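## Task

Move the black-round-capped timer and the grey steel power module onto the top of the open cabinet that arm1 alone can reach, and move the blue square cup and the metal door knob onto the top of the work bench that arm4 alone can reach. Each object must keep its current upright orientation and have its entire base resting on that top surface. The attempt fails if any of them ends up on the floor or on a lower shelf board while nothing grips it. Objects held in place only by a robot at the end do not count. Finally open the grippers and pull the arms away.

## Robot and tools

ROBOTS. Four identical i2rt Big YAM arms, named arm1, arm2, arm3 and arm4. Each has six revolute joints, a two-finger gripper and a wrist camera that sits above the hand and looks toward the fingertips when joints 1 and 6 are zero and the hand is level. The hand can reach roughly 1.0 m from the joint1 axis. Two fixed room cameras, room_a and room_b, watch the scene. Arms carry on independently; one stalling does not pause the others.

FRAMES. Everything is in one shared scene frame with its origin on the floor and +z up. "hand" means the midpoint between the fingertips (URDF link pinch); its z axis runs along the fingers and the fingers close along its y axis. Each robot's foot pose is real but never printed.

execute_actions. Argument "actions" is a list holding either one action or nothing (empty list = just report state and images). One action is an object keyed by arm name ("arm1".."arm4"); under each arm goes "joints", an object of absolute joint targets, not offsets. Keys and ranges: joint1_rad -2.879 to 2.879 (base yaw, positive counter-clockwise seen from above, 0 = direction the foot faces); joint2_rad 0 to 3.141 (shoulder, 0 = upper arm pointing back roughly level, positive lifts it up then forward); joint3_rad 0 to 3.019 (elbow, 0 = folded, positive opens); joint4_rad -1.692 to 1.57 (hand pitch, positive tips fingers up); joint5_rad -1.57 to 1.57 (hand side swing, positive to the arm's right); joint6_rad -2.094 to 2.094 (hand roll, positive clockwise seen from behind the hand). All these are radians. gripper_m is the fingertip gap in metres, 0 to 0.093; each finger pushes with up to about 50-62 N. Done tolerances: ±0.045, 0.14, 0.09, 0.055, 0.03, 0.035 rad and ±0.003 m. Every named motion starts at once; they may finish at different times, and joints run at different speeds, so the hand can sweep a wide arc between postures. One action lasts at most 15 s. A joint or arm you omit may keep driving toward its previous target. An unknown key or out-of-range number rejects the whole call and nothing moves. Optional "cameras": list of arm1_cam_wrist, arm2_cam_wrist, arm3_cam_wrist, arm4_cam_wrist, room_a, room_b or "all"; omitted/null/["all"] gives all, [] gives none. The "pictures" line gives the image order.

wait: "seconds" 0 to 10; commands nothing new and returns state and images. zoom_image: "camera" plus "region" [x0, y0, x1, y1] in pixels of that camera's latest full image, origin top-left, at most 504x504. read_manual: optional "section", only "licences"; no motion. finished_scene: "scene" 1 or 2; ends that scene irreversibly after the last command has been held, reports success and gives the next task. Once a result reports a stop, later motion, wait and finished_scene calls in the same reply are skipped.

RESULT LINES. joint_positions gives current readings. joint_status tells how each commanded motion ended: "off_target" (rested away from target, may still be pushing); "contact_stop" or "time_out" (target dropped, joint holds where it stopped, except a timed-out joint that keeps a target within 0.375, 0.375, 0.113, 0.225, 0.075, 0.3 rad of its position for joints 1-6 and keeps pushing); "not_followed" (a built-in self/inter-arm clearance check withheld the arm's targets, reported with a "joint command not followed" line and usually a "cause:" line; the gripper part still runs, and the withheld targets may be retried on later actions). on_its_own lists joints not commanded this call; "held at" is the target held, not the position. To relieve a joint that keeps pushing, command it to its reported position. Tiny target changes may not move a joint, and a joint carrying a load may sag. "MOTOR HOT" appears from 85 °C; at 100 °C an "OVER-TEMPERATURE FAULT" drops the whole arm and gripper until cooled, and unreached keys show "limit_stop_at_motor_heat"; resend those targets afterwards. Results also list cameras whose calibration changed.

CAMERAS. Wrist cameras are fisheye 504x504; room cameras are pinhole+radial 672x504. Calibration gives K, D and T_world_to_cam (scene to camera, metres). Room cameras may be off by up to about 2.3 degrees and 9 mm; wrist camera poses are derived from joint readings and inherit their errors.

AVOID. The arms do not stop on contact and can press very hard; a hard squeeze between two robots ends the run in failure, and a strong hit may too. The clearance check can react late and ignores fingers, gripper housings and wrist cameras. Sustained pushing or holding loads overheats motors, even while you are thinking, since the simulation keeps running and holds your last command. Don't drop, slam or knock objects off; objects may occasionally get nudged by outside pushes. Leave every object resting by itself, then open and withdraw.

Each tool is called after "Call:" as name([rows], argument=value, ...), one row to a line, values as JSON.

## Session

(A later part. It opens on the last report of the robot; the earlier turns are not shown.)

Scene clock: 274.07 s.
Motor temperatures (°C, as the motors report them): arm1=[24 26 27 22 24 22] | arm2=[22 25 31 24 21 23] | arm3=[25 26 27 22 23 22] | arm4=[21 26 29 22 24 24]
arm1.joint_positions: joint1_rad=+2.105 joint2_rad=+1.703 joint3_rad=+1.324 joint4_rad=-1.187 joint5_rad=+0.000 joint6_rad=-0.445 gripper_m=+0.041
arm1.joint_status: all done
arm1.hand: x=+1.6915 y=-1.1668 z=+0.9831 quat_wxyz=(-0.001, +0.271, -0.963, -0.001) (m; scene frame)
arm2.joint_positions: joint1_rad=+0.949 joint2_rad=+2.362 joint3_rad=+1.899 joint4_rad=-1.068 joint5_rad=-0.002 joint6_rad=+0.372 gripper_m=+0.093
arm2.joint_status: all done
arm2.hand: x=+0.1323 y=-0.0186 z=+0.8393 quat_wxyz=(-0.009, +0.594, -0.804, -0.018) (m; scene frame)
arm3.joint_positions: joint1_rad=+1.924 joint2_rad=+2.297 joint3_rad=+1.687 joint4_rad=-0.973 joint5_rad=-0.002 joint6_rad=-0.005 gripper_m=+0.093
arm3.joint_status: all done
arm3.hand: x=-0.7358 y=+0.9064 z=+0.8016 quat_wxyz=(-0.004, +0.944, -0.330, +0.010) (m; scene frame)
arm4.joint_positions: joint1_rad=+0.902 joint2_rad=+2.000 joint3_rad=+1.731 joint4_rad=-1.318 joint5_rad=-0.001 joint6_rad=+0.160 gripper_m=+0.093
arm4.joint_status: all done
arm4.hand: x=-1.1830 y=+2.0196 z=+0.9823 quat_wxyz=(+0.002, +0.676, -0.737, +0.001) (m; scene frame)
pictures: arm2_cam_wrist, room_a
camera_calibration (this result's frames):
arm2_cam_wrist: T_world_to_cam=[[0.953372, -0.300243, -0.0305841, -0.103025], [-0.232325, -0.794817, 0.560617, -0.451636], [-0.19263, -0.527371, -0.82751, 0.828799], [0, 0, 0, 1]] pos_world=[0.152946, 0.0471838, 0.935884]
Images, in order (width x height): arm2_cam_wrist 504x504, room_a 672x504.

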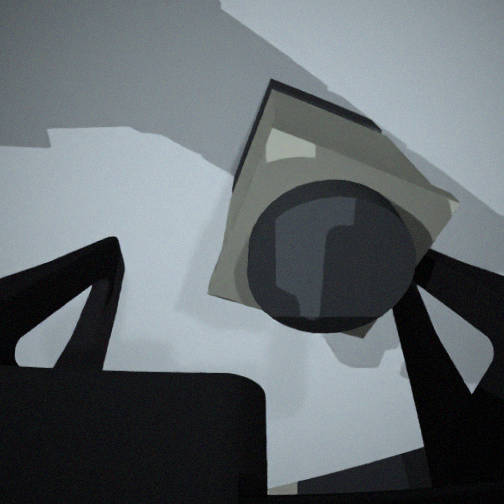

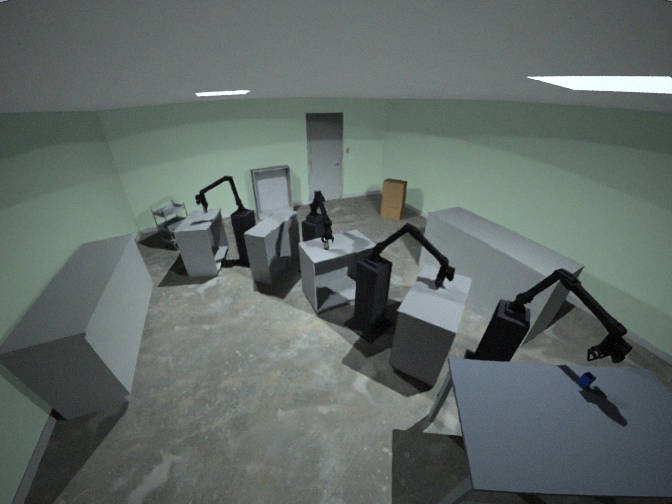

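Call:
execute_actions([
  {"arm2":{"joints":{"joint2_rad":2.25,"joint3_rad":1.94,"joint4_rad":-1.22,"joint6_rad":0.76}},"arm1":{"joints":{"joint2_rad":1.965,"joint3_rad":1.275,"joint4_rad":-0.86}},"arm3":{"joints":{"joint2_rad":1.95,"joint3_rad":1.75,"joint4_rad":-1.35}},"arm4":{"joints":{"joint1_rad":0.0,"joint6_rad":0}}},
], cameras=["arm2_cam_wrist","arm1_cam_wrist"])

Scene clock: 280.20 s.
Motor temperatures (°C, as the motors report them): arm1=[24 26 27 22 24 22] | arm2=[22 25 31 24 21 23] | arm3=[25 26 27 22 23 22] | arm4=[21 26 29 21 24 24]
arm1.joint_positions: joint1_rad=+2.105 joint2_rad=+1.962 joint3_rad=+1.276 joint4_rad=-0.882 joint5_rad=+0.001 joint6_rad=-0.445 gripper_m=+0.039
arm1.joint_status: all done
arm1.hand: x=+1.7213 y=-1.1641 z=+0.8402 quat_wxyz=(+0.000, +0.271, -0.963, +0.000) (m; scene frame)
arm2.joint_positions: joint1_rad=+0.949 joint2_rad=+2.238 joint3_rad=+1.899 joint4_rad=-1.204 joint5_rad=-0.002 joint6_rad=+0.752 gripper_m=+0.093
arm2.joint_status: all done
arm2.hand: x=+0.1334 y=-0.0323 z=+0.9203 quat_wxyz=(-0.004, +0.432, -0.902, -0.014) (m; scene frame)
arm3.joint_positions: joint1_rad=+1.924 joint2_rad=+1.946 joint3_rad=+1.732 joint4_rad=-1.337 joint5_rad=-0.002 joint6_rad=-0.005 gripper_m=+0.093
arm3.joint_status: all done
arm3.hand: x=-0.7137 y=+0.8841 z=+1.0285 quat_wxyz=(-0.009, +0.944, -0.330, -0.004) (m; scene frame)
arm4.joint_positions: joint1_rad=-0.009 joint2_rad=+2.000 joint3_rad=+1.731 joint4_rad=-1.318 joint5_rad=+0.002 joint6_rad=+0.013 gripper_m=+0.093
arm4.joint_status: all done
arm4.hand: x=-0.6887 y=+1.8206 z=+0.9793 quat_wxyz=(+0.006, +0.353, -0.936, -0.002) (m; scene frame)
pictures: arm1_cam_wrist, arm2_cam_wrist
camera_calibration (this result's frames):
arm1_cam_wrist: T_world_to_cam=[[0.528565, -0.84875, -0.0155495, -1.87928], [-0.682108, -0.435548, 0.587389, 0.175291], [-0.50532, -0.299867, -0.809155, 1.32576], [0, 0, 0, 1]] pos_world=[1.78282, -1.12114, 0.940558]
arm2_cam_wrist: T_world_to_cam=[[0.773705, -0.632601, -0.0345906, -0.0888236], [-0.502283, -0.645763, 0.575067, -0.480203], [-0.386125, -0.427557, -0.817375, 0.908505], [0, 0, 0, 1]] pos_world=[0.178322, 0.0221507, 1.01567]
Images, in order (width x height): arm1_cam_wrist 504x504, arm2_cam_wrist 504x504.

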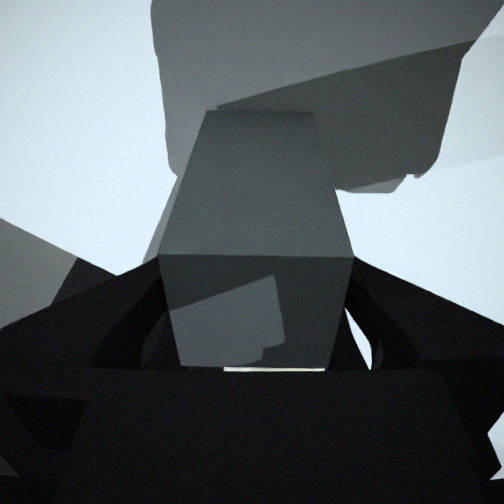

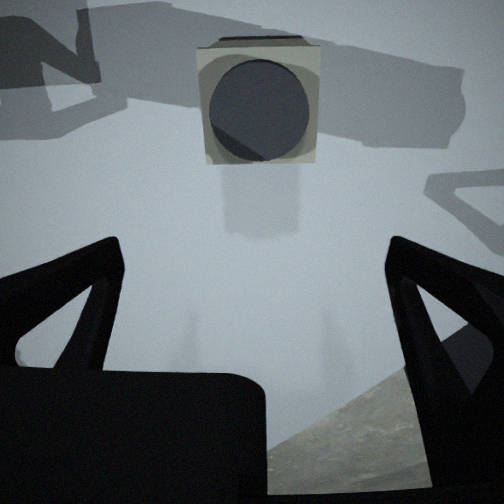

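Call:
execute_actions([
  {"arm2":{"joints":{"joint1_rad":0.913}},"arm1":{"joints":{"gripper_m":0.093}},"arm3":{"joints":{"joint1_rad":0.6}},"arm4":{"joints":{"joint1_rad":-0.8}}},
], cameras=[])

Call:
execute_actions([
  {"arm2":{"joints":{"joint2_rad":2.352,"joint3_rad":1.925,"joint4_rad":-1.05}},"arm1":{"joints":{"joint2_rad":1.65,"joint3_rad":1.35,"joint4_rad":-1.25}},"arm4":{"joints":{"joint1_rad":-1.633}}},
], cameras=["arm2_cam_wrist"])

Call:
execute_actions([
  {"arm4":{"joints":{"joint2_rad":2.24,"joint3_rad":1.69,"joint4_rad":-0.96}},"arm1":{"joints":{"joint1_rad":0.3,"joint6_rad":0}}},
], cameras=["arm4_cam_wrist"])

Scene clock: 288.37 s.
Motor temperatures (°C, as the motors report them): arm1=[24 26 27 22 24 22] | arm2=[22 25 31 24 21 23] | arm3=[25 26 28 22 23 22] | arm4=[21 26 29 21 24 24]
arm1.joint_positions: joint1_rad=+2.105 joint2_rad=+1.962 joint3_rad=+1.276 joint4_rad=-0.874 joint5_rad=+0.001 joint6_rad=-0.445 gripper_m=+0.093
arm1.joint_status: all done
arm1.hand: x=+1.7232 y=-1.1639 z=+0.8402 quat_wxyz=(-0.004, +0.271, -0.963, +0.001) (m; scene frame)
arm2.joint_positions: joint1_rad=+0.910 joint2_rad=+2.238 joint3_rad=+1.899 joint4_rad=-1.204 joint5_rad=-0.002 joint6_rad=+0.752 gripper_m=+0.093
arm2.joint_status: all done
arm2.hand: x=+0.1602 y=-0.0309 z=+0.9202 quat_wxyz=(-0.004, +0.414, -0.910, -0.014) (m; scene frame)
arm3.joint_positions: joint1_rad=+0.593 joint2_rad=+1.947 joint3_rad=+1.732 joint4_rad=-1.337 joint5_rad=+0.001 joint6_rad=-0.005 gripper_m=+0.093
arm3.joint_status: all done
arm3.hand: x=+0.0107 y=+1.0517 z=+1.0399 quat_wxyz=(-0.017, +0.539, -0.842, -0.005) (m; scene frame)
arm4.joint_positions: joint1_rad=-0.806 joint2_rad=+2.000 joint3_rad=+1.731 joint4_rad=-1.318 joint5_rad=+0.001 joint6_rad=+0.010 gripper_m=+0.093
arm4.joint_status: all done
arm4.hand: x=-0.5347 y=+1.3771 z=+0.9739 quat_wxyz=(+0.009, -0.036, -0.999, -0.005) (m; scene frame)
pictures: none
No camera images: the call's "cameras" was empty. Leave "cameras" out to get every camera's image.

Scene clock: 290.03 s.
Motor temperatures (°C, as the motors report them): arm1=[24 26 27 22 24 22] | arm2=[22 25 31 24 21 23] | arm3=[25 26 28 22 23 22] | arm4=[21 26 29 21 24 24]
arm1.joint_positions: joint1_rad=+2.105 joint2_rad=+1.644 joint3_rad=+1.329 joint4_rad=-1.237 joint5_rad=+0.001 joint6_rad=-0.445 gripper_m=+0.093
arm1.joint_status: all done
arm1.hand: x=+1.6818 y=-1.1683 z=+1.0126 quat_wxyz=(-0.008, +0.271, -0.962, +0.001) (m; scene frame)
arm2.joint_positions: joint1_rad=+0.910 joint2_rad=+2.368 joint3_rad=+1.899 joint4_rad=-1.068 joint5_rad=-0.002 joint6_rad=+0.752 gripper_m=+0.093
arm2.joint_status: all done
arm2.hand: x=+0.1597 y=-0.0185 z=+0.8351 quat_wxyz=(-0.005, +0.413, -0.910, -0.016) (m; scene frame)
arm3.joint_positions: joint1_rad=+0.593 joint2_rad=+1.947 joint3_rad=+1.732 joint4_rad=-1.337 joint5_rad=+0.001 joint6_rad=-0.005 gripper_m=+0.093
arm3.joint_status: not commanded
arm3.hand: x=+0.0107 y=+1.0517 z=+1.0399 quat_wxyz=(-0.017, +0.539, -0.842, -0.005) (m; scene frame)
arm4.joint_positions: joint1_rad=-1.640 joint2_rad=+2.000 joint3_rad=+1.731 joint4_rad=-1.318 joint5_rad=+0.001 joint6_rad=+0.010 gripper_m=+0.093
arm4.joint_status: all done
arm4.hand: x=-0.7617 y=+0.9423 z=+0.9691 quat_wxyz=(+0.011, -0.438, -0.899, -0.008) (m; scene frame)
pictures: arm2_cam_wrist
camera_calibration (this result's frames):
arm2_cam_wrist: T_world_to_cam=[[0.747741, -0.662902, -0.0379944, -0.0969251], [-0.527627, -0.627944, 0.572098, -0.402267], [-0.403104, -0.407734, -0.819305, 0.85967], [0, 0, 0, 1]] pos_world=[0.206764, 0.0336643, 0.930785]
Images, in order (width x height): arm2_cam_wrist 504x504.

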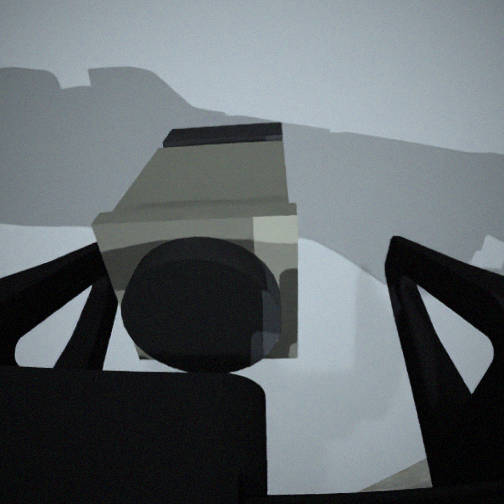

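Scene clock: 292.13 s.
Motor temperatures (°C, as the motors report them): arm1=[24 26 27 22 24 22] | arm2=[22 25 31 24 21 23] | arm3=[25 26 28 22 23 22] | arm4=[21 26 29 21 24 24]
arm1.joint_positions: joint1_rad=+0.294 joint2_rad=+1.646 joint3_rad=+1.329 joint4_rad=-1.237 joint5_rad=+0.001 joint6_rad=-0.006 gripper_m=+0.093
arm1.joint_status: all done
arm1.hand: x=+1.1332 y=-1.6985 z=+1.0129 quat_wxyz=(-0.004, -0.751, -0.660, +0.007) (m; scene frame)
arm2.joint_positions: joint1_rad=+0.910 joint2_rad=+2.368 joint3_rad=+1.899 joint4_rad=-1.068 joint5_rad=-0.002 joint6_rad=+0.752 gripper_m=+0.093
arm2.joint_status: not commanded
arm2.hand: x=+0.1597 y=-0.0185 z=+0.8351 quat_wxyz=(-0.005, +0.413, -0.910, -0.016) (m; scene frame)
arm3.joint_positions: joint1_rad=+0.593 joint2_rad=+1.947 joint3_rad=+1.732 joint4_rad=-1.337 joint5_rad=+0.001 joint6_rad=-0.005 gripper_m=+0.093
arm3.joint_status: not commanded
arm3.hand: x=+0.0107 y=+1.0517 z=+1.0399 quat_wxyz=(-0.017, +0.539, -0.842, -0.005) (m; scene frame)
arm4.joint_positions: joint1_rad=-1.640 joint2_rad=+2.230 joint3_rad=+1.689 joint4_rad=-0.973 joint5_rad=+0.001 joint6_rad=+0.010 gripper_m=+0.093
arm4.joint_status: all done
arm4.hand: x=-0.7350 y=+0.9103 z=+0.8153 quat_wxyz=(-0.022, -0.438, -0.899, +0.008) (m; scene frame)
pictures: arm4_cam_wrist
camera_calibration (this result's frames):
arm4_cam_wrist: T_world_to_cam=[[-0.780495, -0.625162, -0.0000568513, -0.00681455], [-0.524967, 0.655354, 0.543066, -1.41919], [-0.339467, 0.42389, -0.83969, 0.170498], [0, 0, 0, 1]] pos_world=[-0.692467, 0.853539, 0.913878]
Images, in order (width x height): arm4_cam_wrist 504x504.

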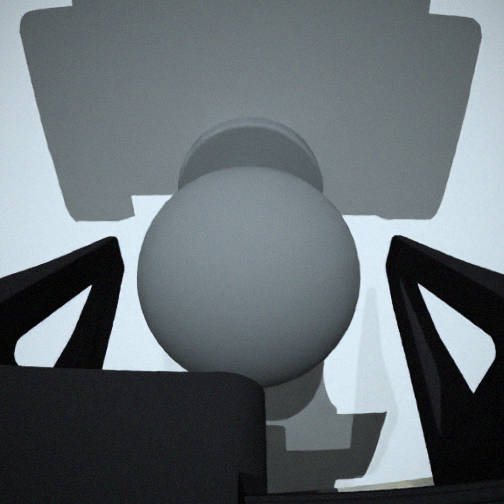

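Call:
execute_actions([
  {"arm4":{"joints":{"joint2_rad":2.27,"joint4_rad":-0.94}},"arm2":{"joints":{"joint1_rad":0.99}}},
], cameras=["arm2_cam_wrist"])

Scene clock: 295.13 s.
Motor temperatures (°C, as the motors report them): arm1=[24 26 27 22 24 22] | arm2=[22 25 31 24 21 23] | arm3=[25 26 28 22 23 22] | arm4=[21 26 29 21 24 24]
arm1.joint_positions: joint1_rad=+0.294 joint2_rad=+1.646 joint3_rad=+1.329 joint4_rad=-1.237 joint5_rad=+0.001 joint6_rad=-0.006 gripper_m=+0.093
arm1.joint_status: not commanded
arm1.hand: x=+1.1332 y=-1.6985 z=+1.0129 quat_wxyz=(-0.004, -0.751, -0.660, +0.007) (m; scene frame)
arm2.joint_positions: joint1_rad=+0.992 joint2_rad=+2.368 joint3_rad=+1.899 joint4_rad=-1.068 joint5_rad=-0.001 joint6_rad=+0.752 gripper_m=+0.093
arm2.joint_status: all done
arm2.hand: x=+0.1032 y=-0.0227 z=+0.8352 quat_wxyz=(-0.005, +0.450, -0.893, -0.016) (m; scene frame)
arm3.joint_positions: joint1_rad=+0.593 joint2_rad=+1.947 joint3_rad=+1.732 joint4_rad=-1.337 joint5_rad=+0.001 joint6_rad=-0.005 gripper_m=+0.093
arm3.joint_status: not commanded
arm3.hand: x=+0.0107 y=+1.0517 z=+1.0399 quat_wxyz=(-0.017, +0.539, -0.842, -0.005) (m; scene frame)
arm4.joint_positions: joint1_rad=-1.640 joint2_rad=+2.256 joint3_rad=+1.689 joint4_rad=-0.951 joint5_rad=+0.001 joint6_rad=+0.010 gripper_m=+0.093
arm4.joint_status: all done
arm4.hand: x=-0.7347 y=+0.9101 z=+0.7993 quat_wxyz=(-0.020, -0.438, -0.899, +0.007) (m; scene frame)
pictures: arm2_cam_wrist
camera_calibration (this result's frames):
arm2_cam_wrist: T_world_to_cam=[[0.799551, -0.599428, -0.0374792, -0.0618502], [-0.474875, -0.669154, 0.5716, -0.440716], [-0.367713, -0.439225, -0.819676, 0.831182], [0, 0, 0, 1]] pos_world=[0.145803, 0.0330945, 0.930895]
Images, in order (width x height): arm2_cam_wrist 504x504.

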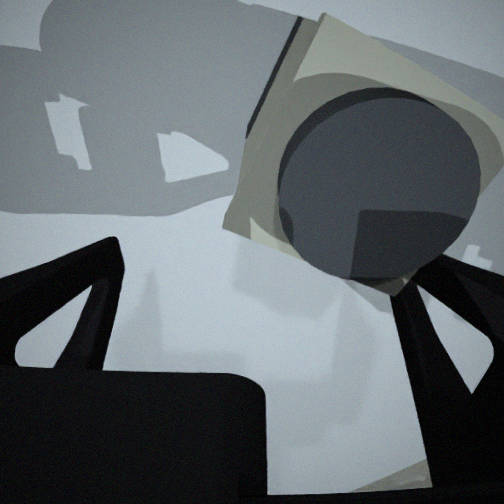

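Call:
execute_actions([
  {"arm4":{"joints":{"gripper_m":0}},"arm2":{"joints":{"joint2_rad":2.238,"joint4_rad":-1.2}}},
], cameras=["arm2_cam_wrist"])

Scene clock: 298.10 s.
Motor temperatures (°C, as the motors report them): arm1=[24 26 27 22 24 22] | arm2=[22 25 31 24 21 23] | arm3=[25 26 28 22 23 22] | arm4=[21 26 29 21 24 24]
arm1.joint_positions: joint1_rad=+0.294 joint2_rad=+1.646 joint3_rad=+1.329 joint4_rad=-1.237 joint5_rad=+0.001 joint6_rad=-0.006 gripper_m=+0.093
arm1.joint_status: not commanded
arm1.hand: x=+1.1332 y=-1.6985 z=+1.0129 quat_wxyz=(-0.004, -0.751, -0.660, +0.007) (m; scene frame)
arm2.joint_positions: joint1_rad=+0.992 joint2_rad=+2.226 joint3_rad=+1.899 joint4_rad=-1.183 joint5_rad=-0.001 joint6_rad=+0.752 gripper_m=+0.093
arm2.joint_status: all done
arm2.hand: x=+0.1040 y=-0.0286 z=+0.9286 quat_wxyz=(-0.010, +0.450, -0.892, -0.029) (m; scene frame)
arm3.joint_positions: joint1_rad=+0.593 joint2_rad=+1.947 joint3_rad=+1.732 joint4_rad=-1.337 joint5_rad=+0.001 joint6_rad=-0.005 gripper_m=+0.093
arm3.joint_status: not commanded
arm3.hand: x=+0.0107 y=+1.0517 z=+1.0399 quat_wxyz=(-0.017, +0.539, -0.842, -0.005) (m; scene frame)
arm4.joint_positions: joint1_rad=-1.640 joint2_rad=+2.256 joint3_rad=+1.689 joint4_rad=-0.951 joint5_rad=+0.000 joint6_rad=+0.010 gripper_m=+0.050
arm4.joint_status: gripper_m off_target (ended at +0.050, target +0.000)
arm4.hand: x=-0.7346 y=+0.9102 z=+0.7993 quat_wxyz=(-0.021, -0.438, -0.899, +0.006) (m; scene frame)
pictures: arm2_cam_wrist
camera_calibration (this result's frames):
arm2_cam_wrist: T_world_to_cam=[[0.799379, -0.598152, -0.0566269, -0.0446992], [-0.473076, -0.684712, 0.554408, -0.48232], [-0.370393, -0.416393, -0.830316, 0.916208], [0, 0, 0, 1]] pos_world=[0.146915, 0.0245156, 1.02561]
Images, in order (width x height): arm2_cam_wrist 504x504.

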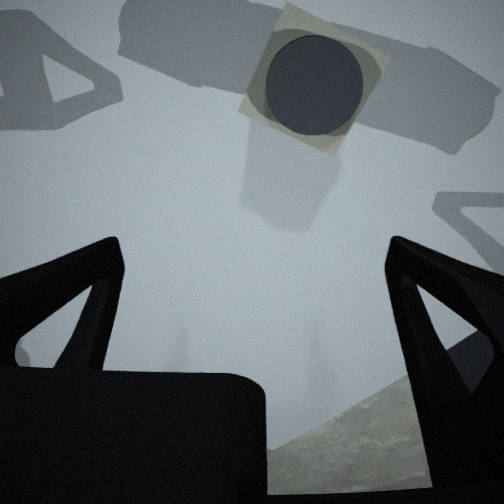

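Call:
execute_actions([
  {"arm4":{"joints":{"joint2_rad":2.0,"joint3_rad":1.75,"joint4_rad":-1.33}},"arm2":{"joints":{"joint1_rad":0.932,"joint6_rad":1.19}}},
], cameras=[])

Call:
execute_actions([
  {"arm4":{"joints":{"joint1_rad":0.5}},"arm2":{"joints":{"joint2_rad":2.352,"joint4_rad":-1.05}}},
], cameras=["arm2_cam_wrist"])

Scene clock: 303.67 s.
Motor temperatures (°C, as the motors report them): arm1=[24 26 27 22 24 22] | arm2=[22 25 31 24 21 23] | arm3=[25 26 28 22 23 22] | arm4=[21 26 29 22 24 24]
arm1.joint_positions: joint1_rad=+0.294 joint2_rad=+1.646 joint3_rad=+1.329 joint4_rad=-1.237 joint5_rad=+0.001 joint6_rad=-0.006 gripper_m=+0.093
arm1.joint_status: not commanded
arm1.hand: x=+1.1332 y=-1.6985 z=+1.0129 quat_wxyz=(-0.004, -0.751, -0.660, +0.007) (m; scene frame)
arm2.joint_positions: joint1_rad=+0.927 joint2_rad=+2.226 joint3_rad=+1.899 joint4_rad=-1.183 joint5_rad=-0.001 joint6_rad=+1.181 gripper_m=+0.093
arm2.joint_status: all done
arm2.hand: x=+0.1484 y=-0.0249 z=+0.9285 quat_wxyz=(-0.004, +0.218, -0.975, -0.030) (m; scene frame)
arm3.joint_positions: joint1_rad=+0.593 joint2_rad=+1.947 joint3_rad=+1.732 joint4_rad=-1.337 joint5_rad=+0.001 joint6_rad=-0.005 gripper_m=+0.093
arm3.joint_status: not commanded
arm3.hand: x=+0.0107 y=+1.0517 z=+1.0399 quat_wxyz=(-0.017, +0.539, -0.842, -0.005) (m; scene frame)
arm4.joint_positions: joint1_rad=-1.640 joint2_rad=+2.010 joint3_rad=+1.725 joint4_rad=-1.318 joint5_rad=+0.000 joint6_rad=+0.010 gripper_m=+0.050
arm4.joint_status: all done
arm4.hand: x=-0.7632 y=+0.9445 z=+0.9608 quat_wxyz=(+0.018, -0.438, -0.899, -0.012) (m; scene frame)
pictures: none
No camera images: the call's "cameras" was empty. Leave "cameras" out to get every camera's image.

Scene clock: 305.87 s.
Motor temperatures (°C, as the motors report them): arm1=[24 26 28 22 24 22] | arm2=[22 25 31 24 21 23] | arm3=[25 26 28 22 23 22] | arm4=[21 26 29 21 24 24]
arm1.joint_positions: joint1_rad=+0.294 joint2_rad=+1.646 joint3_rad=+1.329 joint4_rad=-1.237 joint5_rad=+0.001 joint6_rad=-0.006 gripper_m=+0.093
arm1.joint_status: not commanded
arm1.hand: x=+1.1332 y=-1.6985 z=+1.0129 quat_wxyz=(-0.004, -0.751, -0.660, +0.007) (m; scene frame)
arm2.joint_positions: joint1_rad=+0.927 joint2_rad=+2.369 joint3_rad=+1.899 joint4_rad=-1.068 joint5_rad=-0.001 joint6_rad=+1.182 gripper_m=+0.093
arm2.joint_status: all done
arm2.hand: x=+0.1480 y=-0.0190 z=+0.8346 quat_wxyz=(-0.002, +0.218, -0.976, -0.016) (m; scene frame)
arm3.joint_positions: joint1_rad=+0.593 joint2_rad=+1.947 joint3_rad=+1.732 joint4_rad=-1.337 joint5_rad=+0.001 joint6_rad=-0.005 gripper_m=+0.093
arm3.joint_status: not commanded
arm3.hand: x=+0.0107 y=+1.0517 z=+1.0399 quat_wxyz=(-0.017, +0.539, -0.842, -0.005) (m; scene frame)
arm4.joint_positions: joint1_rad=+0.514 joint2_rad=+2.011 joint3_rad=+1.725 joint4_rad=-1.318 joint5_rad=-0.002 joint6_rad=+0.010 gripper_m=+0.050
arm4.joint_status: all done
arm4.hand: x=-0.9525 y=+1.9892 z=+0.9728 quat_wxyz=(+0.011, +0.584, -0.812, +0.004) (m; scene frame)
pictures: arm2_cam_wrist
camera_calibration (this result's frames):
arm2_cam_wrist: T_world_to_cam=[[0.418666, -0.907061, -0.0442675, -0.0392843], [-0.727431, -0.364139, 0.58159, -0.38182], [-0.543657, -0.211291, -0.812276, 0.873012], [0, 0, 0, 1]] pos_world=[0.213319, 0.00979044, 0.929451]
Images, in order (width x height): arm2_cam_wrist 504x504.

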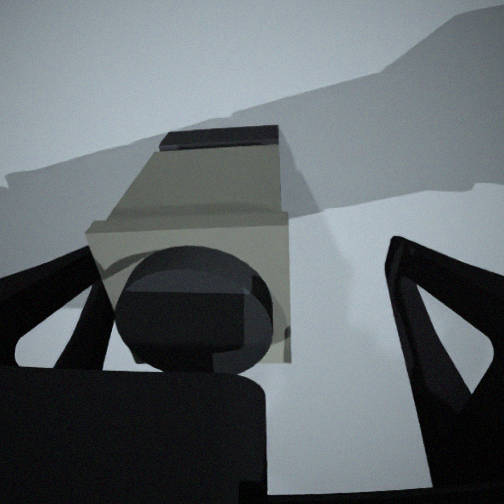

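Call:
execute_actions([
  {"arm4":{"joints":{"joint2_rad":2.30,"joint3_rad":1.69,"joint4_rad":-0.97}},"arm2":{"joints":{"joint2_rad":2.29,"joint3_rad":1.97,"joint4_rad":-1.17}}},
], cameras=[])

Call:
execute_actions([
  {"arm2":{"joints":{"joint2_rad":2.39,"joint4_rad":-1.06}}},
], cameras=["arm2_cam_wrist","arm4_cam_wrist"])

Scene clock: 311.03 s.
Motor temperatures (°C, as the motors report them): arm1=[24 26 28 22 24 22] | arm2=[22 25 31 24 21 23] | arm3=[25 26 28 22 23 22] | arm4=[21 26 29 21 24 24]
arm1.joint_positions: joint1_rad=+0.294 joint2_rad=+1.646 joint3_rad=+1.329 joint4_rad=-1.237 joint5_rad=+0.001 joint6_rad=-0.006 gripper_m=+0.093
arm1.joint_status: not commanded
arm1.hand: x=+1.1332 y=-1.6985 z=+1.0129 quat_wxyz=(-0.004, -0.751, -0.660, +0.007) (m; scene frame)
arm2.joint_positions: joint1_rad=+0.927 joint2_rad=+2.290 joint3_rad=+1.921 joint4_rad=-1.154 joint5_rad=-0.001 joint6_rad=+1.182 gripper_m=+0.093
arm2.joint_status: all done
arm2.hand: x=+0.1480 y=-0.0173 z=+0.8952 quat_wxyz=(-0.003, +0.218, -0.976, -0.024) (m; scene frame)
arm3.joint_positions: joint1_rad=+0.593 joint2_rad=+1.947 joint3_rad=+1.732 joint4_rad=-1.337 joint5_rad=+0.001 joint6_rad=-0.005 gripper_m=+0.093
arm3.joint_status: not commanded
arm3.hand: x=+0.0107 y=+1.0517 z=+1.0399 quat_wxyz=(-0.017, +0.539, -0.842, -0.005) (m; scene frame)
arm4.joint_positions: joint1_rad=+0.514 joint2_rad=+2.299 joint3_rad=+1.686 joint4_rad=-0.984 joint5_rad=-0.001 joint6_rad=+0.010 gripper_m=+0.050
arm4.joint_status: all done
arm4.hand: x=-0.9440 y=+2.0179 z=+0.7848 quat_wxyz=(+0.008, +0.584, -0.812, +0.002) (m; scene frame)
pictures: none
No camera images: the call's "cameras" was empty. Leave "cameras" out to get every camera's image.

Scene clock: 312.03 s.
Motor temperatures (°C, as the motors report them): arm1=[24 26 28 22 24 22] | arm2=[22 25 31 24 21 23] | arm3=[25 26 28 22 23 22] | arm4=[21 26 29 21 24 24]
arm1.joint_positions: joint1_rad=+0.294 joint2_rad=+1.646 joint3_rad=+1.329 joint4_rad=-1.237 joint5_rad=+0.001 joint6_rad=-0.006 gripper_m=+0.093
arm1.joint_status: not commanded
arm1.hand: x=+1.1332 y=-1.6985 z=+1.0129 quat_wxyz=(-0.004, -0.751, -0.660, +0.007) (m; scene frame)
arm2.joint_positions: joint1_rad=+0.927 joint2_rad=+2.404 joint3_rad=+1.926 joint4_rad=-1.078 joint5_rad=-0.001 joint6_rad=+1.182 gripper_m=+0.093
arm2.joint_status: all done
arm2.hand: x=+0.1479 y=-0.0174 z=+0.8208 quat_wxyz=(+0.000, +0.218, -0.976, -0.008) (m; scene frame)
arm3.joint_positions: joint1_rad=+0.593 joint2_rad=+1.947 joint3_rad=+1.732 joint4_rad=-1.337 joint5_rad=+0.001 joint6_rad=-0.005 gripper_m=+0.093
arm3.joint_status: not commanded
arm3.hand: x=+0.0107 y=+1.0517 z=+1.0399 quat_wxyz=(-0.017, +0.539, -0.842, -0.005) (m; scene frame)
arm4.joint_positions: joint1_rad=+0.514 joint2_rad=+2.299 joint3_rad=+1.686 joint4_rad=-0.984 joint5_rad=-0.001 joint6_rad=+0.010 gripper_m=+0.050
arm4.joint_status: not commanded
arm4.hand: x=-0.9440 y=+2.0179 z=+0.7848 quat_wxyz=(+0.008, +0.584, -0.812, +0.002) (m; scene frame)
pictures: arm2_cam_wrist, arm4_cam_wrist
camera_calibration (this result's frames):
arm2_cam_wrist: T_world_to_cam=[[0.418718, -0.907685, -0.0279901, -0.0517387], [-0.727947, -0.353912, 0.58723, -0.377595], [-0.542926, -0.225508, -0.808936, 0.858934], [0, 0, 0, 1]] pos_world=[0.213132, 0.0130988, 0.915109]
arm4_cam_wrist: T_world_to_cam=[[0.951707, -0.307004, -0.00133492, 1.51666], [-0.246328, -0.766193, 0.593524, 0.853719], [-0.183237, -0.564532, -0.804815, 1.7191], [0, 0, 0, 1]] pos_world=[-0.918121, 2.09022, 0.878877]
Images, in order (width x height): arm2_cam_wrist 504x504, arm4_cam_wrist 504x504.

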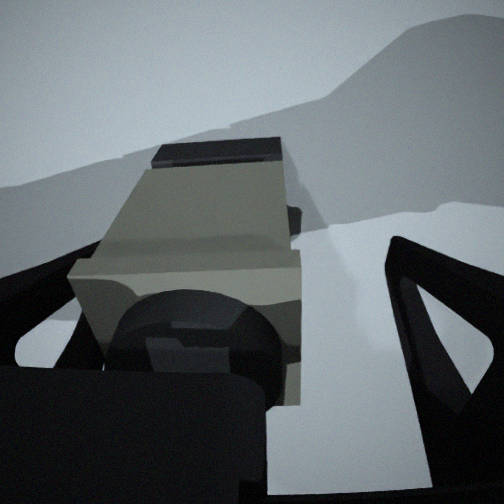

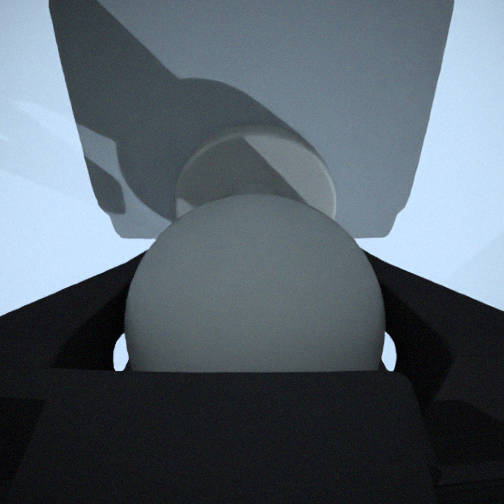

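Call:
execute_actions([
  {"arm2":{"joints":{"gripper_m":0}},"arm4":{"joints":{"gripper_m":0.093}}},
], cameras=["arm2_cam_wrist"])

Call:
execute_actions([
  {"arm2":{"joints":{"joint2_rad":2.1,"joint3_rad":1.9,"joint4_rad":-1.37}},"arm4":{"joints":{"joint2_rad":1.95,"joint3_rad":1.75,"joint4_rad":-1.37}}},
], cameras=[])

Call:
execute_actions([
  {"arm2":{"joints":{"joint1_rad":-1.267,"joint2_rad":1.95,"joint3_rad":1.72,"joint4_rad":-1.34}},"arm4":{"joints":{"joint1_rad":-0.5}}},
], cameras=["room_a","room_b","arm2_cam_wrist"])

Scene clock: 316.03 s.
Motor temperatures (°C, as the motors report them): arm1=[24 26 28 22 24 22] | arm2=[22 25 31 24 21 23] | arm3=[25 26 28 22 23 22] | arm4=[21 27 29 22 24 24]
arm1.joint_positions: joint1_rad=+0.294 joint2_rad=+1.646 joint3_rad=+1.329 joint4_rad=-1.237 joint5_rad=+0.001 joint6_rad=-0.006 gripper_m=+0.093
arm1.joint_status: not commanded
arm1.hand: x=+1.1332 y=-1.6985 z=+1.0129 quat_wxyz=(-0.004, -0.751, -0.660, +0.007) (m; scene frame)
arm2.joint_positions: joint1_rad=+0.927 joint2_rad=+2.404 joint3_rad=+1.926 joint4_rad=-1.075 joint5_rad=+0.000 joint6_rad=+1.183 gripper_m=+0.045
arm2.joint_status: gripper_m off_target (ended at +0.045, target +0.000)
arm2.hand: x=+0.1480 y=-0.0165 z=+0.8210 quat_wxyz=(-0.001, +0.218, -0.976, -0.009) (m; scene frame)
arm3.joint_positions: joint1_rad=+0.593 joint2_rad=+1.947 joint3_rad=+1.732 joint4_rad=-1.337 joint5_rad=+0.001 joint6_rad=-0.005 gripper_m=+0.093
arm3.joint_status: not commanded
arm3.hand: x=+0.0107 y=+1.0517 z=+1.0399 quat_wxyz=(-0.017, +0.539, -0.842, -0.005) (m; scene frame)
arm4.joint_positions: joint1_rad=+0.514 joint2_rad=+2.299 joint3_rad=+1.686 joint4_rad=-0.984 joint5_rad=-0.002 joint6_rad=+0.010 gripper_m=+0.093
arm4.joint_status: all done
arm4.hand: x=-0.9440 y=+2.0179 z=+0.7848 quat_wxyz=(+0.008, +0.584, -0.812, +0.002) (m; scene frame)
pictures: arm2_cam_wrist
camera_calibration (this result's frames):
arm2_cam_wrist: T_world_to_cam=[[0.418026, -0.907898, -0.0312504, -0.0481444], [-0.728549, -0.355599, 0.585462, -0.375849], [-0.542652, -0.221971, -0.810097, 0.860378], [0, 0, 0, 1]] pos_world=[0.213188, 0.013617, 0.915531]
Images, in order (width x height): arm2_cam_wrist 504x504.

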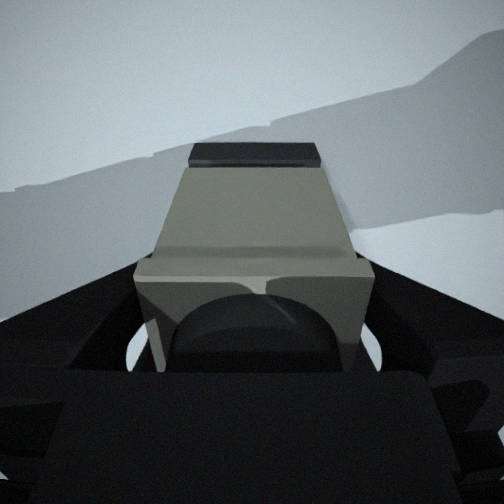

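Scene clock: 317.57 s.
Motor temperatures (°C, as the motors report them): arm1=[24 26 28 22 24 22] | arm2=[22 25 31 24 21 23] | arm3=[25 26 28 22 23 22] | arm4=[21 27 29 21 24 24]
arm1.joint_positions: joint1_rad=+0.294 joint2_rad=+1.646 joint3_rad=+1.329 joint4_rad=-1.237 joint5_rad=+0.001 joint6_rad=-0.006 gripper_m=+0.093
arm1.joint_status: not commanded
arm1.hand: x=+1.1332 y=-1.6985 z=+1.0129 quat_wxyz=(-0.004, -0.751, -0.660, +0.007) (m; scene frame)
arm2.joint_positions: joint1_rad=+0.927 joint2_rad=+2.116 joint3_rad=+1.889 joint4_rad=-1.354 joint5_rad=+0.000 joint6_rad=+1.183 gripper_m=+0.045
arm2.joint_status: all done
arm2.hand: x=+0.1505 y=-0.0620 z=+0.9949 quat_wxyz=(+0.001, +0.218, -0.976, +0.004) (m; scene frame)
arm3.joint_positions: joint1_rad=+0.593 joint2_rad=+1.947 joint3_rad=+1.732 joint4_rad=-1.337 joint5_rad=+0.001 joint6_rad=-0.005 gripper_m=+0.093
arm3.joint_status: not commanded
arm3.hand: x=+0.0107 y=+1.0517 z=+1.0399 quat_wxyz=(-0.017, +0.539, -0.842, -0.005) (m; scene frame)
arm4.joint_positions: joint1_rad=+0.514 joint2_rad=+1.956 joint3_rad=+1.738 joint4_rad=-1.358 joint5_rad=-0.002 joint6_rad=+0.010 gripper_m=+0.093
arm4.joint_status: all done
arm4.hand: x=-0.9537 y=+1.9847 z=+1.0096 quat_wxyz=(+0.000, +0.584, -0.812, -0.004) (m; scene frame)
pictures: none
No camera images: the call's "cameras" was empty. Leave "cameras" out to get every camera's image.

Scene clock: 319.97 s.
Motor temperatures (°C, as the motors report them): arm1=[24 26 28 22 24 22] | arm2=[22 25 31 24 21 23] | arm3=[25 26 28 22 23 22] | arm4=[21 27 29 21 24 24]
arm1.joint_positions: joint1_rad=+0.294 joint2_rad=+1.646 joint3_rad=+1.329 joint4_rad=-1.237 joint5_rad=+0.001 joint6_rad=-0.006 gripper_m=+0.093
arm1.joint_status: not commanded
arm1.hand: x=+1.1332 y=-1.6985 z=+1.0129 quat_wxyz=(-0.004, -0.751, -0.660, +0.007) (m; scene frame)
arm2.joint_positions: joint1_rad=-1.267 joint2_rad=+1.965 joint3_rad=+1.727 joint4_rad=-1.342 joint5_rad=+0.001 joint6_rad=+1.183 gripper_m=+0.045
arm2.joint_status: all done
arm2.hand: x=+0.6863 y=-1.0317 z=+1.0242 quat_wxyz=(+0.005, -0.769, -0.639, +0.002) (m; scene frame)
arm3.joint_positions: joint1_rad=+0.593 joint2_rad=+1.947 joint3_rad=+1.732 joint4_rad=-1.337 joint5_rad=+0.001 joint6_rad=-0.005 gripper_m=+0.093
arm3.joint_status: not commanded
arm3.hand: x=+0.0107 y=+1.0517 z=+1.0399 quat_wxyz=(-0.017, +0.539, -0.842, -0.005) (m; scene frame)
arm4.joint_positions: joint1_rad=-0.513 joint2_rad=+1.956 joint3_rad=+1.738 joint4_rad=-1.358 joint5_rad=+0.002 joint6_rad=+0.010 gripper_m=+0.093
arm4.joint_status: all done
arm4.hand: x=-0.5557 y=+1.5508 z=+1.0040 quat_wxyz=(+0.002, +0.110, -0.994, -0.005) (m; scene frame)
pictures: arm2_cam_wrist, room_a, room_b
camera_calibration (this result's frames):
arm2_cam_wrist: T_world_to_cam=[[-0.981678, 0.190535, -0.00219809, 0.875532], [0.152197, 0.790988, 0.592599, 0.107599], [0.114649, 0.581407, -0.805495, 1.46476], [0, 0, 0, 1]] pos_world=[0.675181, -1.10355, 1.11802]
Images, in order (width x height): arm2_cam_wrist 504x504, room_a 672x504, room_b 672x504.

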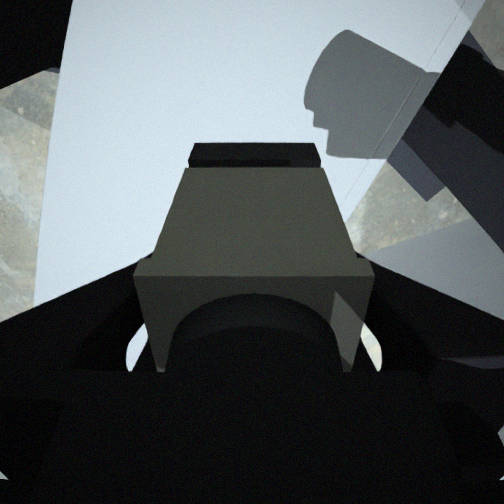

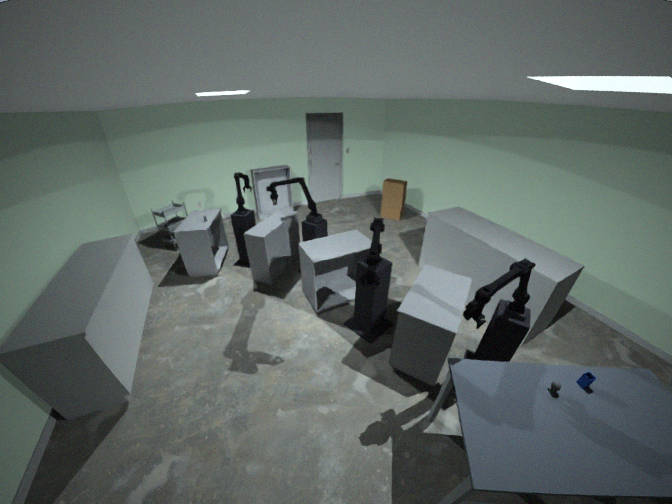

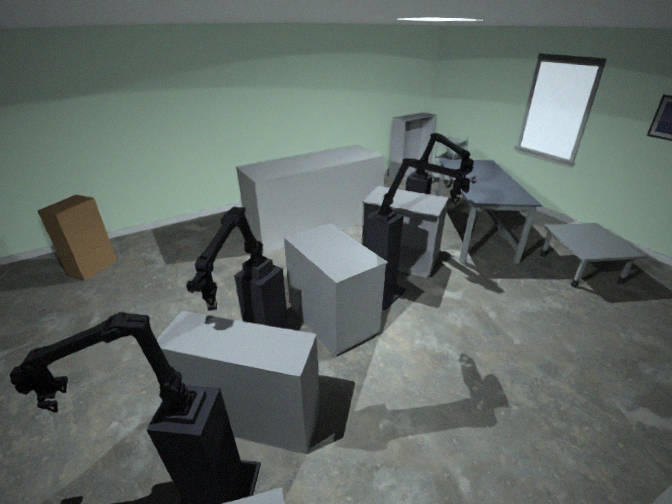

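Call:
execute_actions([
  {"arm2":{"joints":{"joint2_rad":2.19,"joint3_rad":1.52,"joint4_rad":-0.89,"joint6_rad":1.35}}},
], cameras=[])

Call:
execute_actions([
  {"arm2":{"joints":{"gripper_m":0.093}}},
], cameras=[])

Call:
execute_actions([
  {"arm2":{"joints":{"joint2_rad":1.9,"joint3_rad":1.7,"joint4_rad":-1.35}}},
], cameras=[])

Call:
execute_actions([
  {"arm2":{"joints":{"joint1_rad":0.2}}},
], cameras=[])

Call:
execute_actions([
  {"arm1":{"joints":{"joint1_rad":-1.49,"joint2_rad":1.9,"joint3_rad":1.42,"joint4_rad":-1.08}}},
], cameras=["arm1_cam_wrist"])

Scene clock: 328.10 s.
Motor temperatures (°C, as the motors report them): arm1=[24 26 28 22 24 22] | arm2=[22 25 31 24 21 23] | arm3=[25 26 28 22 23 22] | arm4=[21 27 29 21 24 24]
arm1.joint_positions: joint1_rad=+0.294 joint2_rad=+1.646 joint3_rad=+1.329 joint4_rad=-1.237 joint5_rad=+0.001 joint6_rad=-0.006 gripper_m=+0.093
arm1.joint_status: not commanded
arm1.hand: x=+1.1332 y=-1.6985 z=+1.0129 quat_wxyz=(-0.004, -0.751, -0.660, +0.007) (m; scene frame)
arm2.joint_positions: joint1_rad=-1.267 joint2_rad=+2.210 joint3_rad=+1.516 joint4_rad=-0.907 joint5_rad=-0.003 joint6_rad=+1.341 gripper_m=+0.045
arm2.joint_status: all done
arm2.hand: x=+0.6776 y=-1.0255 z=+0.8102 quat_wxyz=(+0.015, -0.817, -0.576, +0.005) (m; scene frame)
arm3.joint_positions: joint1_rad=+0.593 joint2_rad=+1.947 joint3_rad=+1.732 joint4_rad=-1.337 joint5_rad=+0.001 joint6_rad=-0.005 gripper_m=+0.093
arm3.joint_status: not commanded
arm3.hand: x=+0.0107 y=+1.0517 z=+1.0399 quat_wxyz=(-0.017, +0.539, -0.842, -0.005) (m; scene frame)
arm4.joint_positions: joint1_rad=-0.513 joint2_rad=+1.956 joint3_rad=+1.738 joint4_rad=-1.358 joint5_rad=+0.002 joint6_rad=+0.010 gripper_m=+0.093
arm4.joint_status: not commanded
arm4.hand: x=-0.5557 y=+1.5508 z=+1.0040 quat_wxyz=(+0.002, +0.110, -0.994, -0.005) (m; scene frame)
pictures: none
No camera images: the call's "cameras" was empty. Leave "cameras" out to get every camera's image.

Scene clock: 328.80 s.
Motor temperatures (°C, as the motors report them): arm1=[24 26 28 22 24 22] | arm2=[22 25 31 24 21 23] | arm3=[25 26 28 22 23 22] | arm4=[21 27 29 21 24 24]
arm1.joint_positions: joint1_rad=+0.294 joint2_rad=+1.646 joint3_rad=+1.329 joint4_rad=-1.237 joint5_rad=+0.001 joint6_rad=-0.006 gripper_m=+0.093
arm1.joint_status: not commanded
arm1.hand: x=+1.1332 y=-1.6985 z=+1.0129 quat_wxyz=(-0.004, -0.751, -0.660, +0.007) (m; scene frame)
arm2.joint_positions: joint1_rad=-1.267 joint2_rad=+2.208 joint3_rad=+1.516 joint4_rad=-0.907 joint5_rad=-0.003 joint6_rad=+1.342 gripper_m=+0.093
arm2.joint_status: all done
arm2.hand: x=+0.6779 y=-1.0256 z=+0.8110 quat_wxyz=(+0.014, -0.817, -0.576, +0.005) (m; scene frame)
arm3.joint_positions: joint1_rad=+0.593 joint2_rad=+1.947 joint3_rad=+1.732 joint4_rad=-1.337 joint5_rad=+0.001 joint6_rad=-0.005 gripper_m=+0.093
arm3.joint_status: not commanded
arm3.hand: x=+0.0107 y=+1.0517 z=+1.0399 quat_wxyz=(-0.017, +0.539, -0.842, -0.005) (m; scene frame)
arm4.joint_positions: joint1_rad=-0.513 joint2_rad=+1.956 joint3_rad=+1.738 joint4_rad=-1.358 joint5_rad=+0.002 joint6_rad=+0.010 gripper_m=+0.093
arm4.joint_status: not commanded
arm4.hand: x=-0.5557 y=+1.5508 z=+1.0040 quat_wxyz=(+0.002, +0.110, -0.994, -0.005) (m; scene frame)
pictures: none
No camera images: the call's "cameras" was empty. Leave "cameras" out to get every camera's image.

Scene clock: 330.33 s.
Motor temperatures (°C, as the motors report them): arm1=[24 26 28 22 24 22] | arm2=[22 25 31 24 21 23] | arm3=[25 26 28 22 23 22] | arm4=[21 27 29 21 24 24]
arm1.joint_positions: joint1_rad=+0.294 joint2_rad=+1.646 joint3_rad=+1.329 joint4_rad=-1.237 joint5_rad=+0.001 joint6_rad=-0.006 gripper_m=+0.093
arm1.joint_status: not commanded
arm1.hand: x=+1.1332 y=-1.6985 z=+1.0129 quat_wxyz=(-0.004, -0.751, -0.660, +0.007) (m; scene frame)
arm2.joint_positions: joint1_rad=-1.267 joint2_rad=+1.910 joint3_rad=+1.683 joint4_rad=-1.334 joint5_rad=-0.003 joint6_rad=+1.342 gripper_m=+0.093
arm2.joint_status: all done
arm2.hand: x=+0.6763 y=-1.0246 z=+1.0396 quat_wxyz=(-0.004, -0.817, -0.576, -0.003) (m; scene frame)
arm3.joint_positions: joint1_rad=+0.593 joint2_rad=+1.947 joint3_rad=+1.732 joint4_rad=-1.337 joint5_rad=+0.001 joint6_rad=-0.005 gripper_m=+0.093
arm3.joint_status: not commanded
arm3.hand: x=+0.0107 y=+1.0517 z=+1.0399 quat_wxyz=(-0.017, +0.539, -0.842, -0.005) (m; scene frame)
arm4.joint_positions: joint1_rad=-0.513 joint2_rad=+1.956 joint3_rad=+1.738 joint4_rad=-1.358 joint5_rad=+0.002 joint6_rad=+0.010 gripper_m=+0.093
arm4.joint_status: not commanded
arm4.hand: x=-0.5557 y=+1.5508 z=+1.0040 quat_wxyz=(+0.002, +0.110, -0.994, -0.005) (m; scene frame)
pictures: none
No camera images: the call's "cameras" was empty. Leave "cameras" out to get every camera's image.

Scene clock: 332.30 s.
Motor temperatures (°C, as the motors report them): arm1=[24 26 28 22 24 22] | arm2=[22 25 31 24 21 23] | arm3=[25 26 29 22 23 22] | arm4=[21 27 29 21 24 24]
arm1.joint_positions: joint1_rad=+0.294 joint2_rad=+1.646 joint3_rad=+1.329 joint4_rad=-1.237 joint5_rad=+0.001 joint6_rad=-0.006 gripper_m=+0.093
arm1.joint_status: not commanded
arm1.hand: x=+1.1332 y=-1.6985 z=+1.0129 quat_wxyz=(-0.004, -0.751, -0.660, +0.007) (m; scene frame)
arm2.joint_positions: joint1_rad=+0.205 joint2_rad=+1.910 joint3_rad=+1.683 joint4_rad=-1.334 joint5_rad=-0.001 joint6_rad=+1.342 gripper_m=+0.093
arm2.joint_status: all done
arm2.hand: x=+0.5477 y=-0.2476 z=+1.0402 quat_wxyz=(-0.001, -0.219, -0.976, -0.005) (m; scene frame)
arm3.joint_positions: joint1_rad=+0.593 joint2_rad=+1.947 joint3_rad=+1.732 joint4_rad=-1.337 joint5_rad=+0.001 joint6_rad=-0.005 gripper_m=+0.093
arm3.joint_status: not commanded
arm3.hand: x=+0.0107 y=+1.0517 z=+1.0399 quat_wxyz=(-0.017, +0.539, -0.842, -0.005) (m; scene frame)
arm4.joint_positions: joint1_rad=-0.513 joint2_rad=+1.956 joint3_rad=+1.738 joint4_rad=-1.358 joint5_rad=+0.002 joint6_rad=+0.010 gripper_m=+0.093
arm4.joint_status: not commanded
arm4.hand: x=-0.5557 y=+1.5508 z=+1.0040 quat_wxyz=(+0.002, +0.110, -0.994, -0.005) (m; scene frame)
pictures: none
No camera images: the call's "cameras" was empty. Leave "cameras" out to get every camera's image.

Scene clock: 334.47 s.
Motor temperatures (°C, as the motors report them): arm1=[24 26 28 22 24 22] | arm2=[22 25 31 24 21 23] | arm3=[25 26 29 22 23 22] | arm4=[21 27 29 21 24 24]
arm1.joint_positions: joint1_rad=-1.494 joint2_rad=+1.913 joint3_rad=+1.399 joint4_rad=-1.083 joint5_rad=+0.000 joint6_rad=-0.005 gripper_m=+0.093
arm1.joint_status: all done
arm1.hand: x=+0.6934 y=-1.0311 z=+0.9071 quat_wxyz=(-0.002, -0.985, +0.173, -0.011) (m; scene frame)
arm2.joint_positions: joint1_rad=+0.205 joint2_rad=+1.910 joint3_rad=+1.683 joint4_rad=-1.334 joint5_rad=-0.001 joint6_rad=+1.342 gripper_m=+0.093
arm2.joint_status: not commanded
arm2.hand: x=+0.5477 y=-0.2476 z=+1.0402 quat_wxyz=(-0.001, -0.219, -0.976, -0.005) (m; scene frame)
arm3.joint_positions: joint1_rad=+0.593 joint2_rad=+1.947 joint3_rad=+1.732 joint4_rad=-1.337 joint5_rad=+0.001 joint6_rad=-0.005 gripper_m=+0.093
arm3.joint_status: not commanded
arm3.hand: x=+0.0107 y=+1.0517 z=+1.0399 quat_wxyz=(-0.017, +0.539, -0.842, -0.005) (m; scene frame)
arm4.joint_positions: joint1_rad=-0.513 joint2_rad=+1.956 joint3_rad=+1.738 joint4_rad=-1.358 joint5_rad=+0.002 joint6_rad=+0.010 gripper_m=+0.093
arm4.joint_status: not commanded
arm4.hand: x=-0.5557 y=+1.5508 z=+1.0040 quat_wxyz=(+0.002, +0.110, -0.994, -0.005) (m; scene frame)
pictures: arm1_cam_wrist
camera_calibration (this result's frames):
arm1_cam_wrist: T_world_to_cam=[[0.334236, 0.942355, -0.0159213, 0.759779], [0.753004, -0.256841, 0.60582, -1.33477], [0.566808, -0.214476, -0.795443, 0.23262], [0, 0, 0, 1]] pos_world=[0.619295, -1.00892, 1.00577]
Images, in order (width x height): arm1_cam_wrist 504x504.

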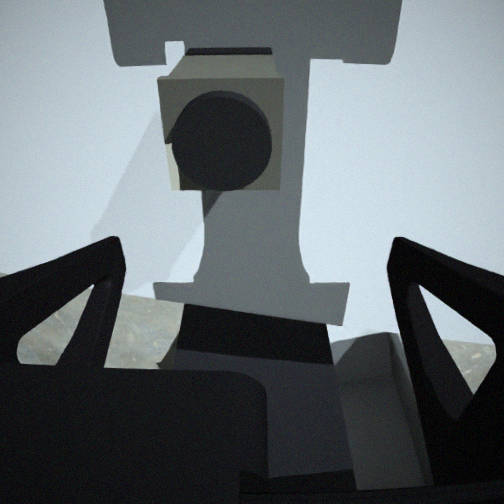

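Call:
execute_actions([
  {"arm1":{"joints":{"joint1_rad":-1.465,"joint2_rad":1.93,"joint3_rad":1.34,"joint4_rad":-0.98}}},
], cameras=[])

Call:
execute_actions([
  {"arm1":{"joints":{"joint2_rad":2.0,"joint3_rad":1.265,"joint4_rad":-0.83}}},
], cameras=["arm1_cam_wrist"])

Scene clock: 338.60 s.
Motor temperatures (°C, as the motors report them): arm1=[24 26 28 22 24 22] | arm2=[22 25 31 24 21 23] | arm3=[25 26 29 22 23 22] | arm4=[21 27 29 21 24 24]
arm1.joint_positions: joint1_rad=-1.465 joint2_rad=+1.920 joint3_rad=+1.342 joint4_rad=-0.994 joint5_rad=+0.000 joint6_rad=-0.005 gripper_m=+0.093
arm1.joint_status: all done
arm1.hand: x=+0.6920 y=-1.0473 z=+0.8851 quat_wxyz=(+0.000, -0.987, +0.159, +0.001) (m; scene frame)
arm2.joint_positions: joint1_rad=+0.205 joint2_rad=+1.910 joint3_rad=+1.683 joint4_rad=-1.334 joint5_rad=-0.001 joint6_rad=+1.342 gripper_m=+0.093
arm2.joint_status: not commanded
arm2.hand: x=+0.5477 y=-0.2476 z=+1.0402 quat_wxyz=(-0.001, -0.219, -0.976, -0.005) (m; scene frame)
arm3.joint_positions: joint1_rad=+0.593 joint2_rad=+1.947 joint3_rad=+1.732 joint4_rad=-1.337 joint5_rad=+0.001 joint6_rad=-0.005 gripper_m=+0.093
arm3.joint_status: not commanded
arm3.hand: x=+0.0107 y=+1.0517 z=+1.0399 quat_wxyz=(-0.017, +0.539, -0.842, -0.005) (m; scene frame)
arm4.joint_positions: joint1_rad=-0.513 joint2_rad=+1.956 joint3_rad=+1.738 joint4_rad=-1.358 joint5_rad=+0.002 joint6_rad=+0.010 gripper_m=+0.093
arm4.joint_status: not commanded
arm4.hand: x=-0.5557 y=+1.5508 z=+1.0040 quat_wxyz=(+0.002, +0.110, -0.994, -0.005) (m; scene frame)
pictures: none
No camera images: the call's "cameras" was empty. Leave "cameras" out to get every camera's image.

Scene clock: 339.50 s.
Motor temperatures (°C, as the motors report them): arm1=[24 26 28 22 24 22] | arm2=[22 25 31 24 21 23] | arm3=[25 26 29 22 23 22] | arm4=[21 27 29 21 24 24]
arm1.joint_positions: joint1_rad=-1.465 joint2_rad=+2.007 joint3_rad=+1.261 joint4_rad=-0.844 joint5_rad=+0.000 joint6_rad=-0.005 gripper_m=+0.093
arm1.joint_status: all done
arm1.hand: x=+0.7068 y=-1.0523 z=+0.8162 quat_wxyz=(-0.001, -0.987, +0.159, -0.008) (m; scene frame)
arm2.joint_positions: joint1_rad=+0.205 joint2_rad=+1.910 joint3_rad=+1.683 joint4_rad=-1.334 joint5_rad=-0.001 joint6_rad=+1.342 gripper_m=+0.093
arm2.joint_status: not commanded
arm2.hand: x=+0.5477 y=-0.2476 z=+1.0402 quat_wxyz=(-0.001, -0.219, -0.976, -0.005) (m; scene frame)
arm3.joint_positions: joint1_rad=+0.593 joint2_rad=+1.947 joint3_rad=+1.732 joint4_rad=-1.337 joint5_rad=+0.001 joint6_rad=-0.005 gripper_m=+0.093
arm3.joint_status: not commanded
arm3.hand: x=+0.0107 y=+1.0517 z=+1.0399 quat_wxyz=(-0.017, +0.539, -0.842, -0.005) (m; scene frame)
arm4.joint_positions: joint1_rad=-0.513 joint2_rad=+1.956 joint3_rad=+1.738 joint4_rad=-1.358 joint5_rad=+0.002 joint6_rad=+0.010 gripper_m=+0.093
arm4.joint_status: not commanded
arm4.hand: x=-0.5557 y=+1.5508 z=+1.0040 quat_wxyz=(+0.002, +0.110, -0.994, -0.005) (m; scene frame)
pictures: arm1_cam_wrist
camera_calibration (this result's frames):
arm1_cam_wrist: T_world_to_cam=[[0.306315, 0.9518, -0.0157576, 0.803393], [0.764138, -0.235981, 0.600339, -1.27669], [0.567684, -0.195934, -0.799591, 0.170443], [0, 0, 0, 1]] pos_world=[0.632719, -1.03255, 0.915391]
Images, in order (width x height): arm1_cam_wrist 504x504.

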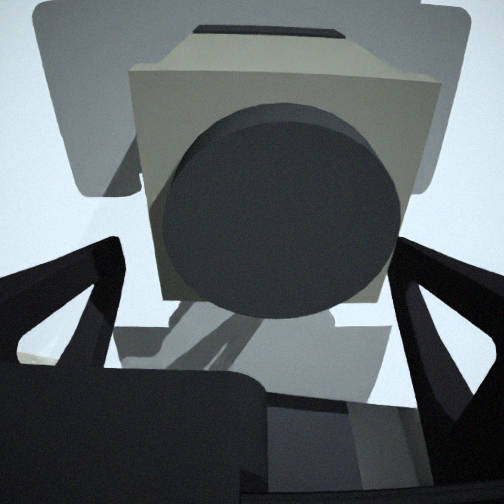

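Call:
execute_actions([
  {"arm1":{"joints":{"joint1_rad":-1.475,"joint2_rad":1.94,"joint3_rad":1.37,"joint4_rad":-0.99}}},
], cameras=[])

Call:
execute_actions([
  {"arm1":{"joints":{"joint2_rad":2.035,"joint3_rad":1.35,"joint4_rad":-0.88}}},
], cameras=["arm1_cam_wrist"])

Scene clock: 343.77 s.
Motor temperatures (°C, as the motors report them): arm1=[24 26 28 22 24 22] | arm2=[22 25 31 24 21 23] | arm3=[25 26 29 22 23 22] | arm4=[21 27 29 21 24 24]
arm1.joint_positions: joint1_rad=-1.469 joint2_rad=+1.932 joint3_rad=+1.342 joint4_rad=-0.977 joint5_rad=+0.000 joint6_rad=-0.005 gripper_m=+0.093
arm1.joint_status: all done
arm1.hand: x=+0.6906 y=-1.0445 z=+0.8786 quat_wxyz=(+0.000, -0.987, +0.161, +0.003) (m; scene frame)
arm2.joint_positions: joint1_rad=+0.205 joint2_rad=+1.910 joint3_rad=+1.683 joint4_rad=-1.334 joint5_rad=-0.001 joint6_rad=+1.342 gripper_m=+0.093
arm2.joint_status: not commanded
arm2.hand: x=+0.5477 y=-0.2476 z=+1.0402 quat_wxyz=(-0.001, -0.219, -0.976, -0.005) (m; scene frame)
arm3.joint_positions: joint1_rad=+0.593 joint2_rad=+1.947 joint3_rad=+1.732 joint4_rad=-1.337 joint5_rad=+0.001 joint6_rad=-0.005 gripper_m=+0.093
arm3.joint_status: not commanded
arm3.hand: x=+0.0107 y=+1.0517 z=+1.0399 quat_wxyz=(-0.017, +0.539, -0.842, -0.005) (m; scene frame)
arm4.joint_positions: joint1_rad=-0.513 joint2_rad=+1.956 joint3_rad=+1.738 joint4_rad=-1.358 joint5_rad=+0.002 joint6_rad=+0.010 gripper_m=+0.093
arm4.joint_status: not commanded
arm4.hand: x=-0.5557 y=+1.5508 z=+1.0040 quat_wxyz=(+0.002, +0.110, -0.994, -0.005) (m; scene frame)
pictures: none
No camera images: the call's "cameras" was empty. Leave "cameras" out to get every camera's image.

Scene clock: 344.67 s.
Motor temperatures (°C, as the motors report them): arm1=[24 26 28 22 24 22] | arm2=[22 25 31 24 21 23] | arm3=[25 26 29 22 23 22] | arm4=[21 27 29 21 24 24]
arm1.joint_positions: joint1_rad=-1.469 joint2_rad=+2.041 joint3_rad=+1.342 joint4_rad=-0.894 joint5_rad=+0.000 joint6_rad=-0.005 gripper_m=+0.093
arm1.joint_status: all done
arm1.hand: x=+0.6871 y=-1.0433 z=+0.8221 quat_wxyz=(-0.002, -0.987, +0.161, -0.010) (m; scene frame)
arm2.joint_positions: joint1_rad=+0.205 joint2_rad=+1.910 joint3_rad=+1.683 joint4_rad=-1.334 joint5_rad=-0.001 joint6_rad=+1.342 gripper_m=+0.093
arm2.joint_status: not commanded
arm2.hand: x=+0.5477 y=-0.2476 z=+1.0402 quat_wxyz=(-0.001, -0.219, -0.976, -0.005) (m; scene frame)
arm3.joint_positions: joint1_rad=+0.593 joint2_rad=+1.947 joint3_rad=+1.732 joint4_rad=-1.337 joint5_rad=+0.001 joint6_rad=-0.005 gripper_m=+0.093
arm3.joint_status: not commanded
arm3.hand: x=+0.0107 y=+1.0517 z=+1.0399 quat_wxyz=(-0.017, +0.539, -0.842, -0.005) (m; scene frame)
arm4.joint_positions: joint1_rad=-0.513 joint2_rad=+1.956 joint3_rad=+1.738 joint4_rad=-1.358 joint5_rad=+0.002 joint6_rad=+0.010 gripper_m=+0.093
arm4.joint_status: not commanded
arm4.hand: x=-0.5557 y=+1.5508 z=+1.0040 quat_wxyz=(+0.002, +0.110, -0.994, -0.005) (m; scene frame)
pictures: arm1_cam_wrist
camera_calibration (this result's frames):
arm1_cam_wrist: T_world_to_cam=[[0.310351, 0.950491, -0.0158068, 0.796849], [0.761404, -0.238587, 0.602777, -1.26593], [0.569162, -0.199107, -0.797753, 0.182251], [0, 0, 0, 1]] pos_world=[0.612848, -1.02314, 0.921057]
Images, in order (width x height): arm1_cam_wrist 504x504.

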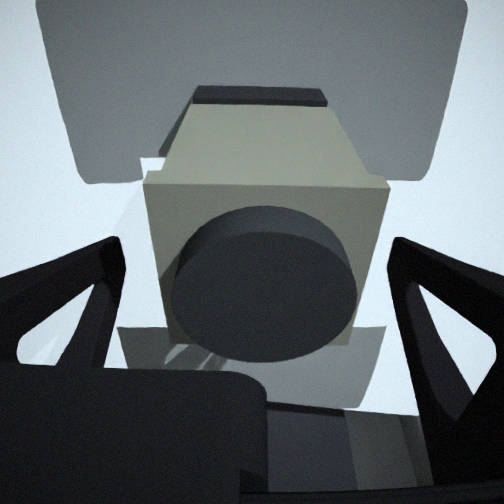

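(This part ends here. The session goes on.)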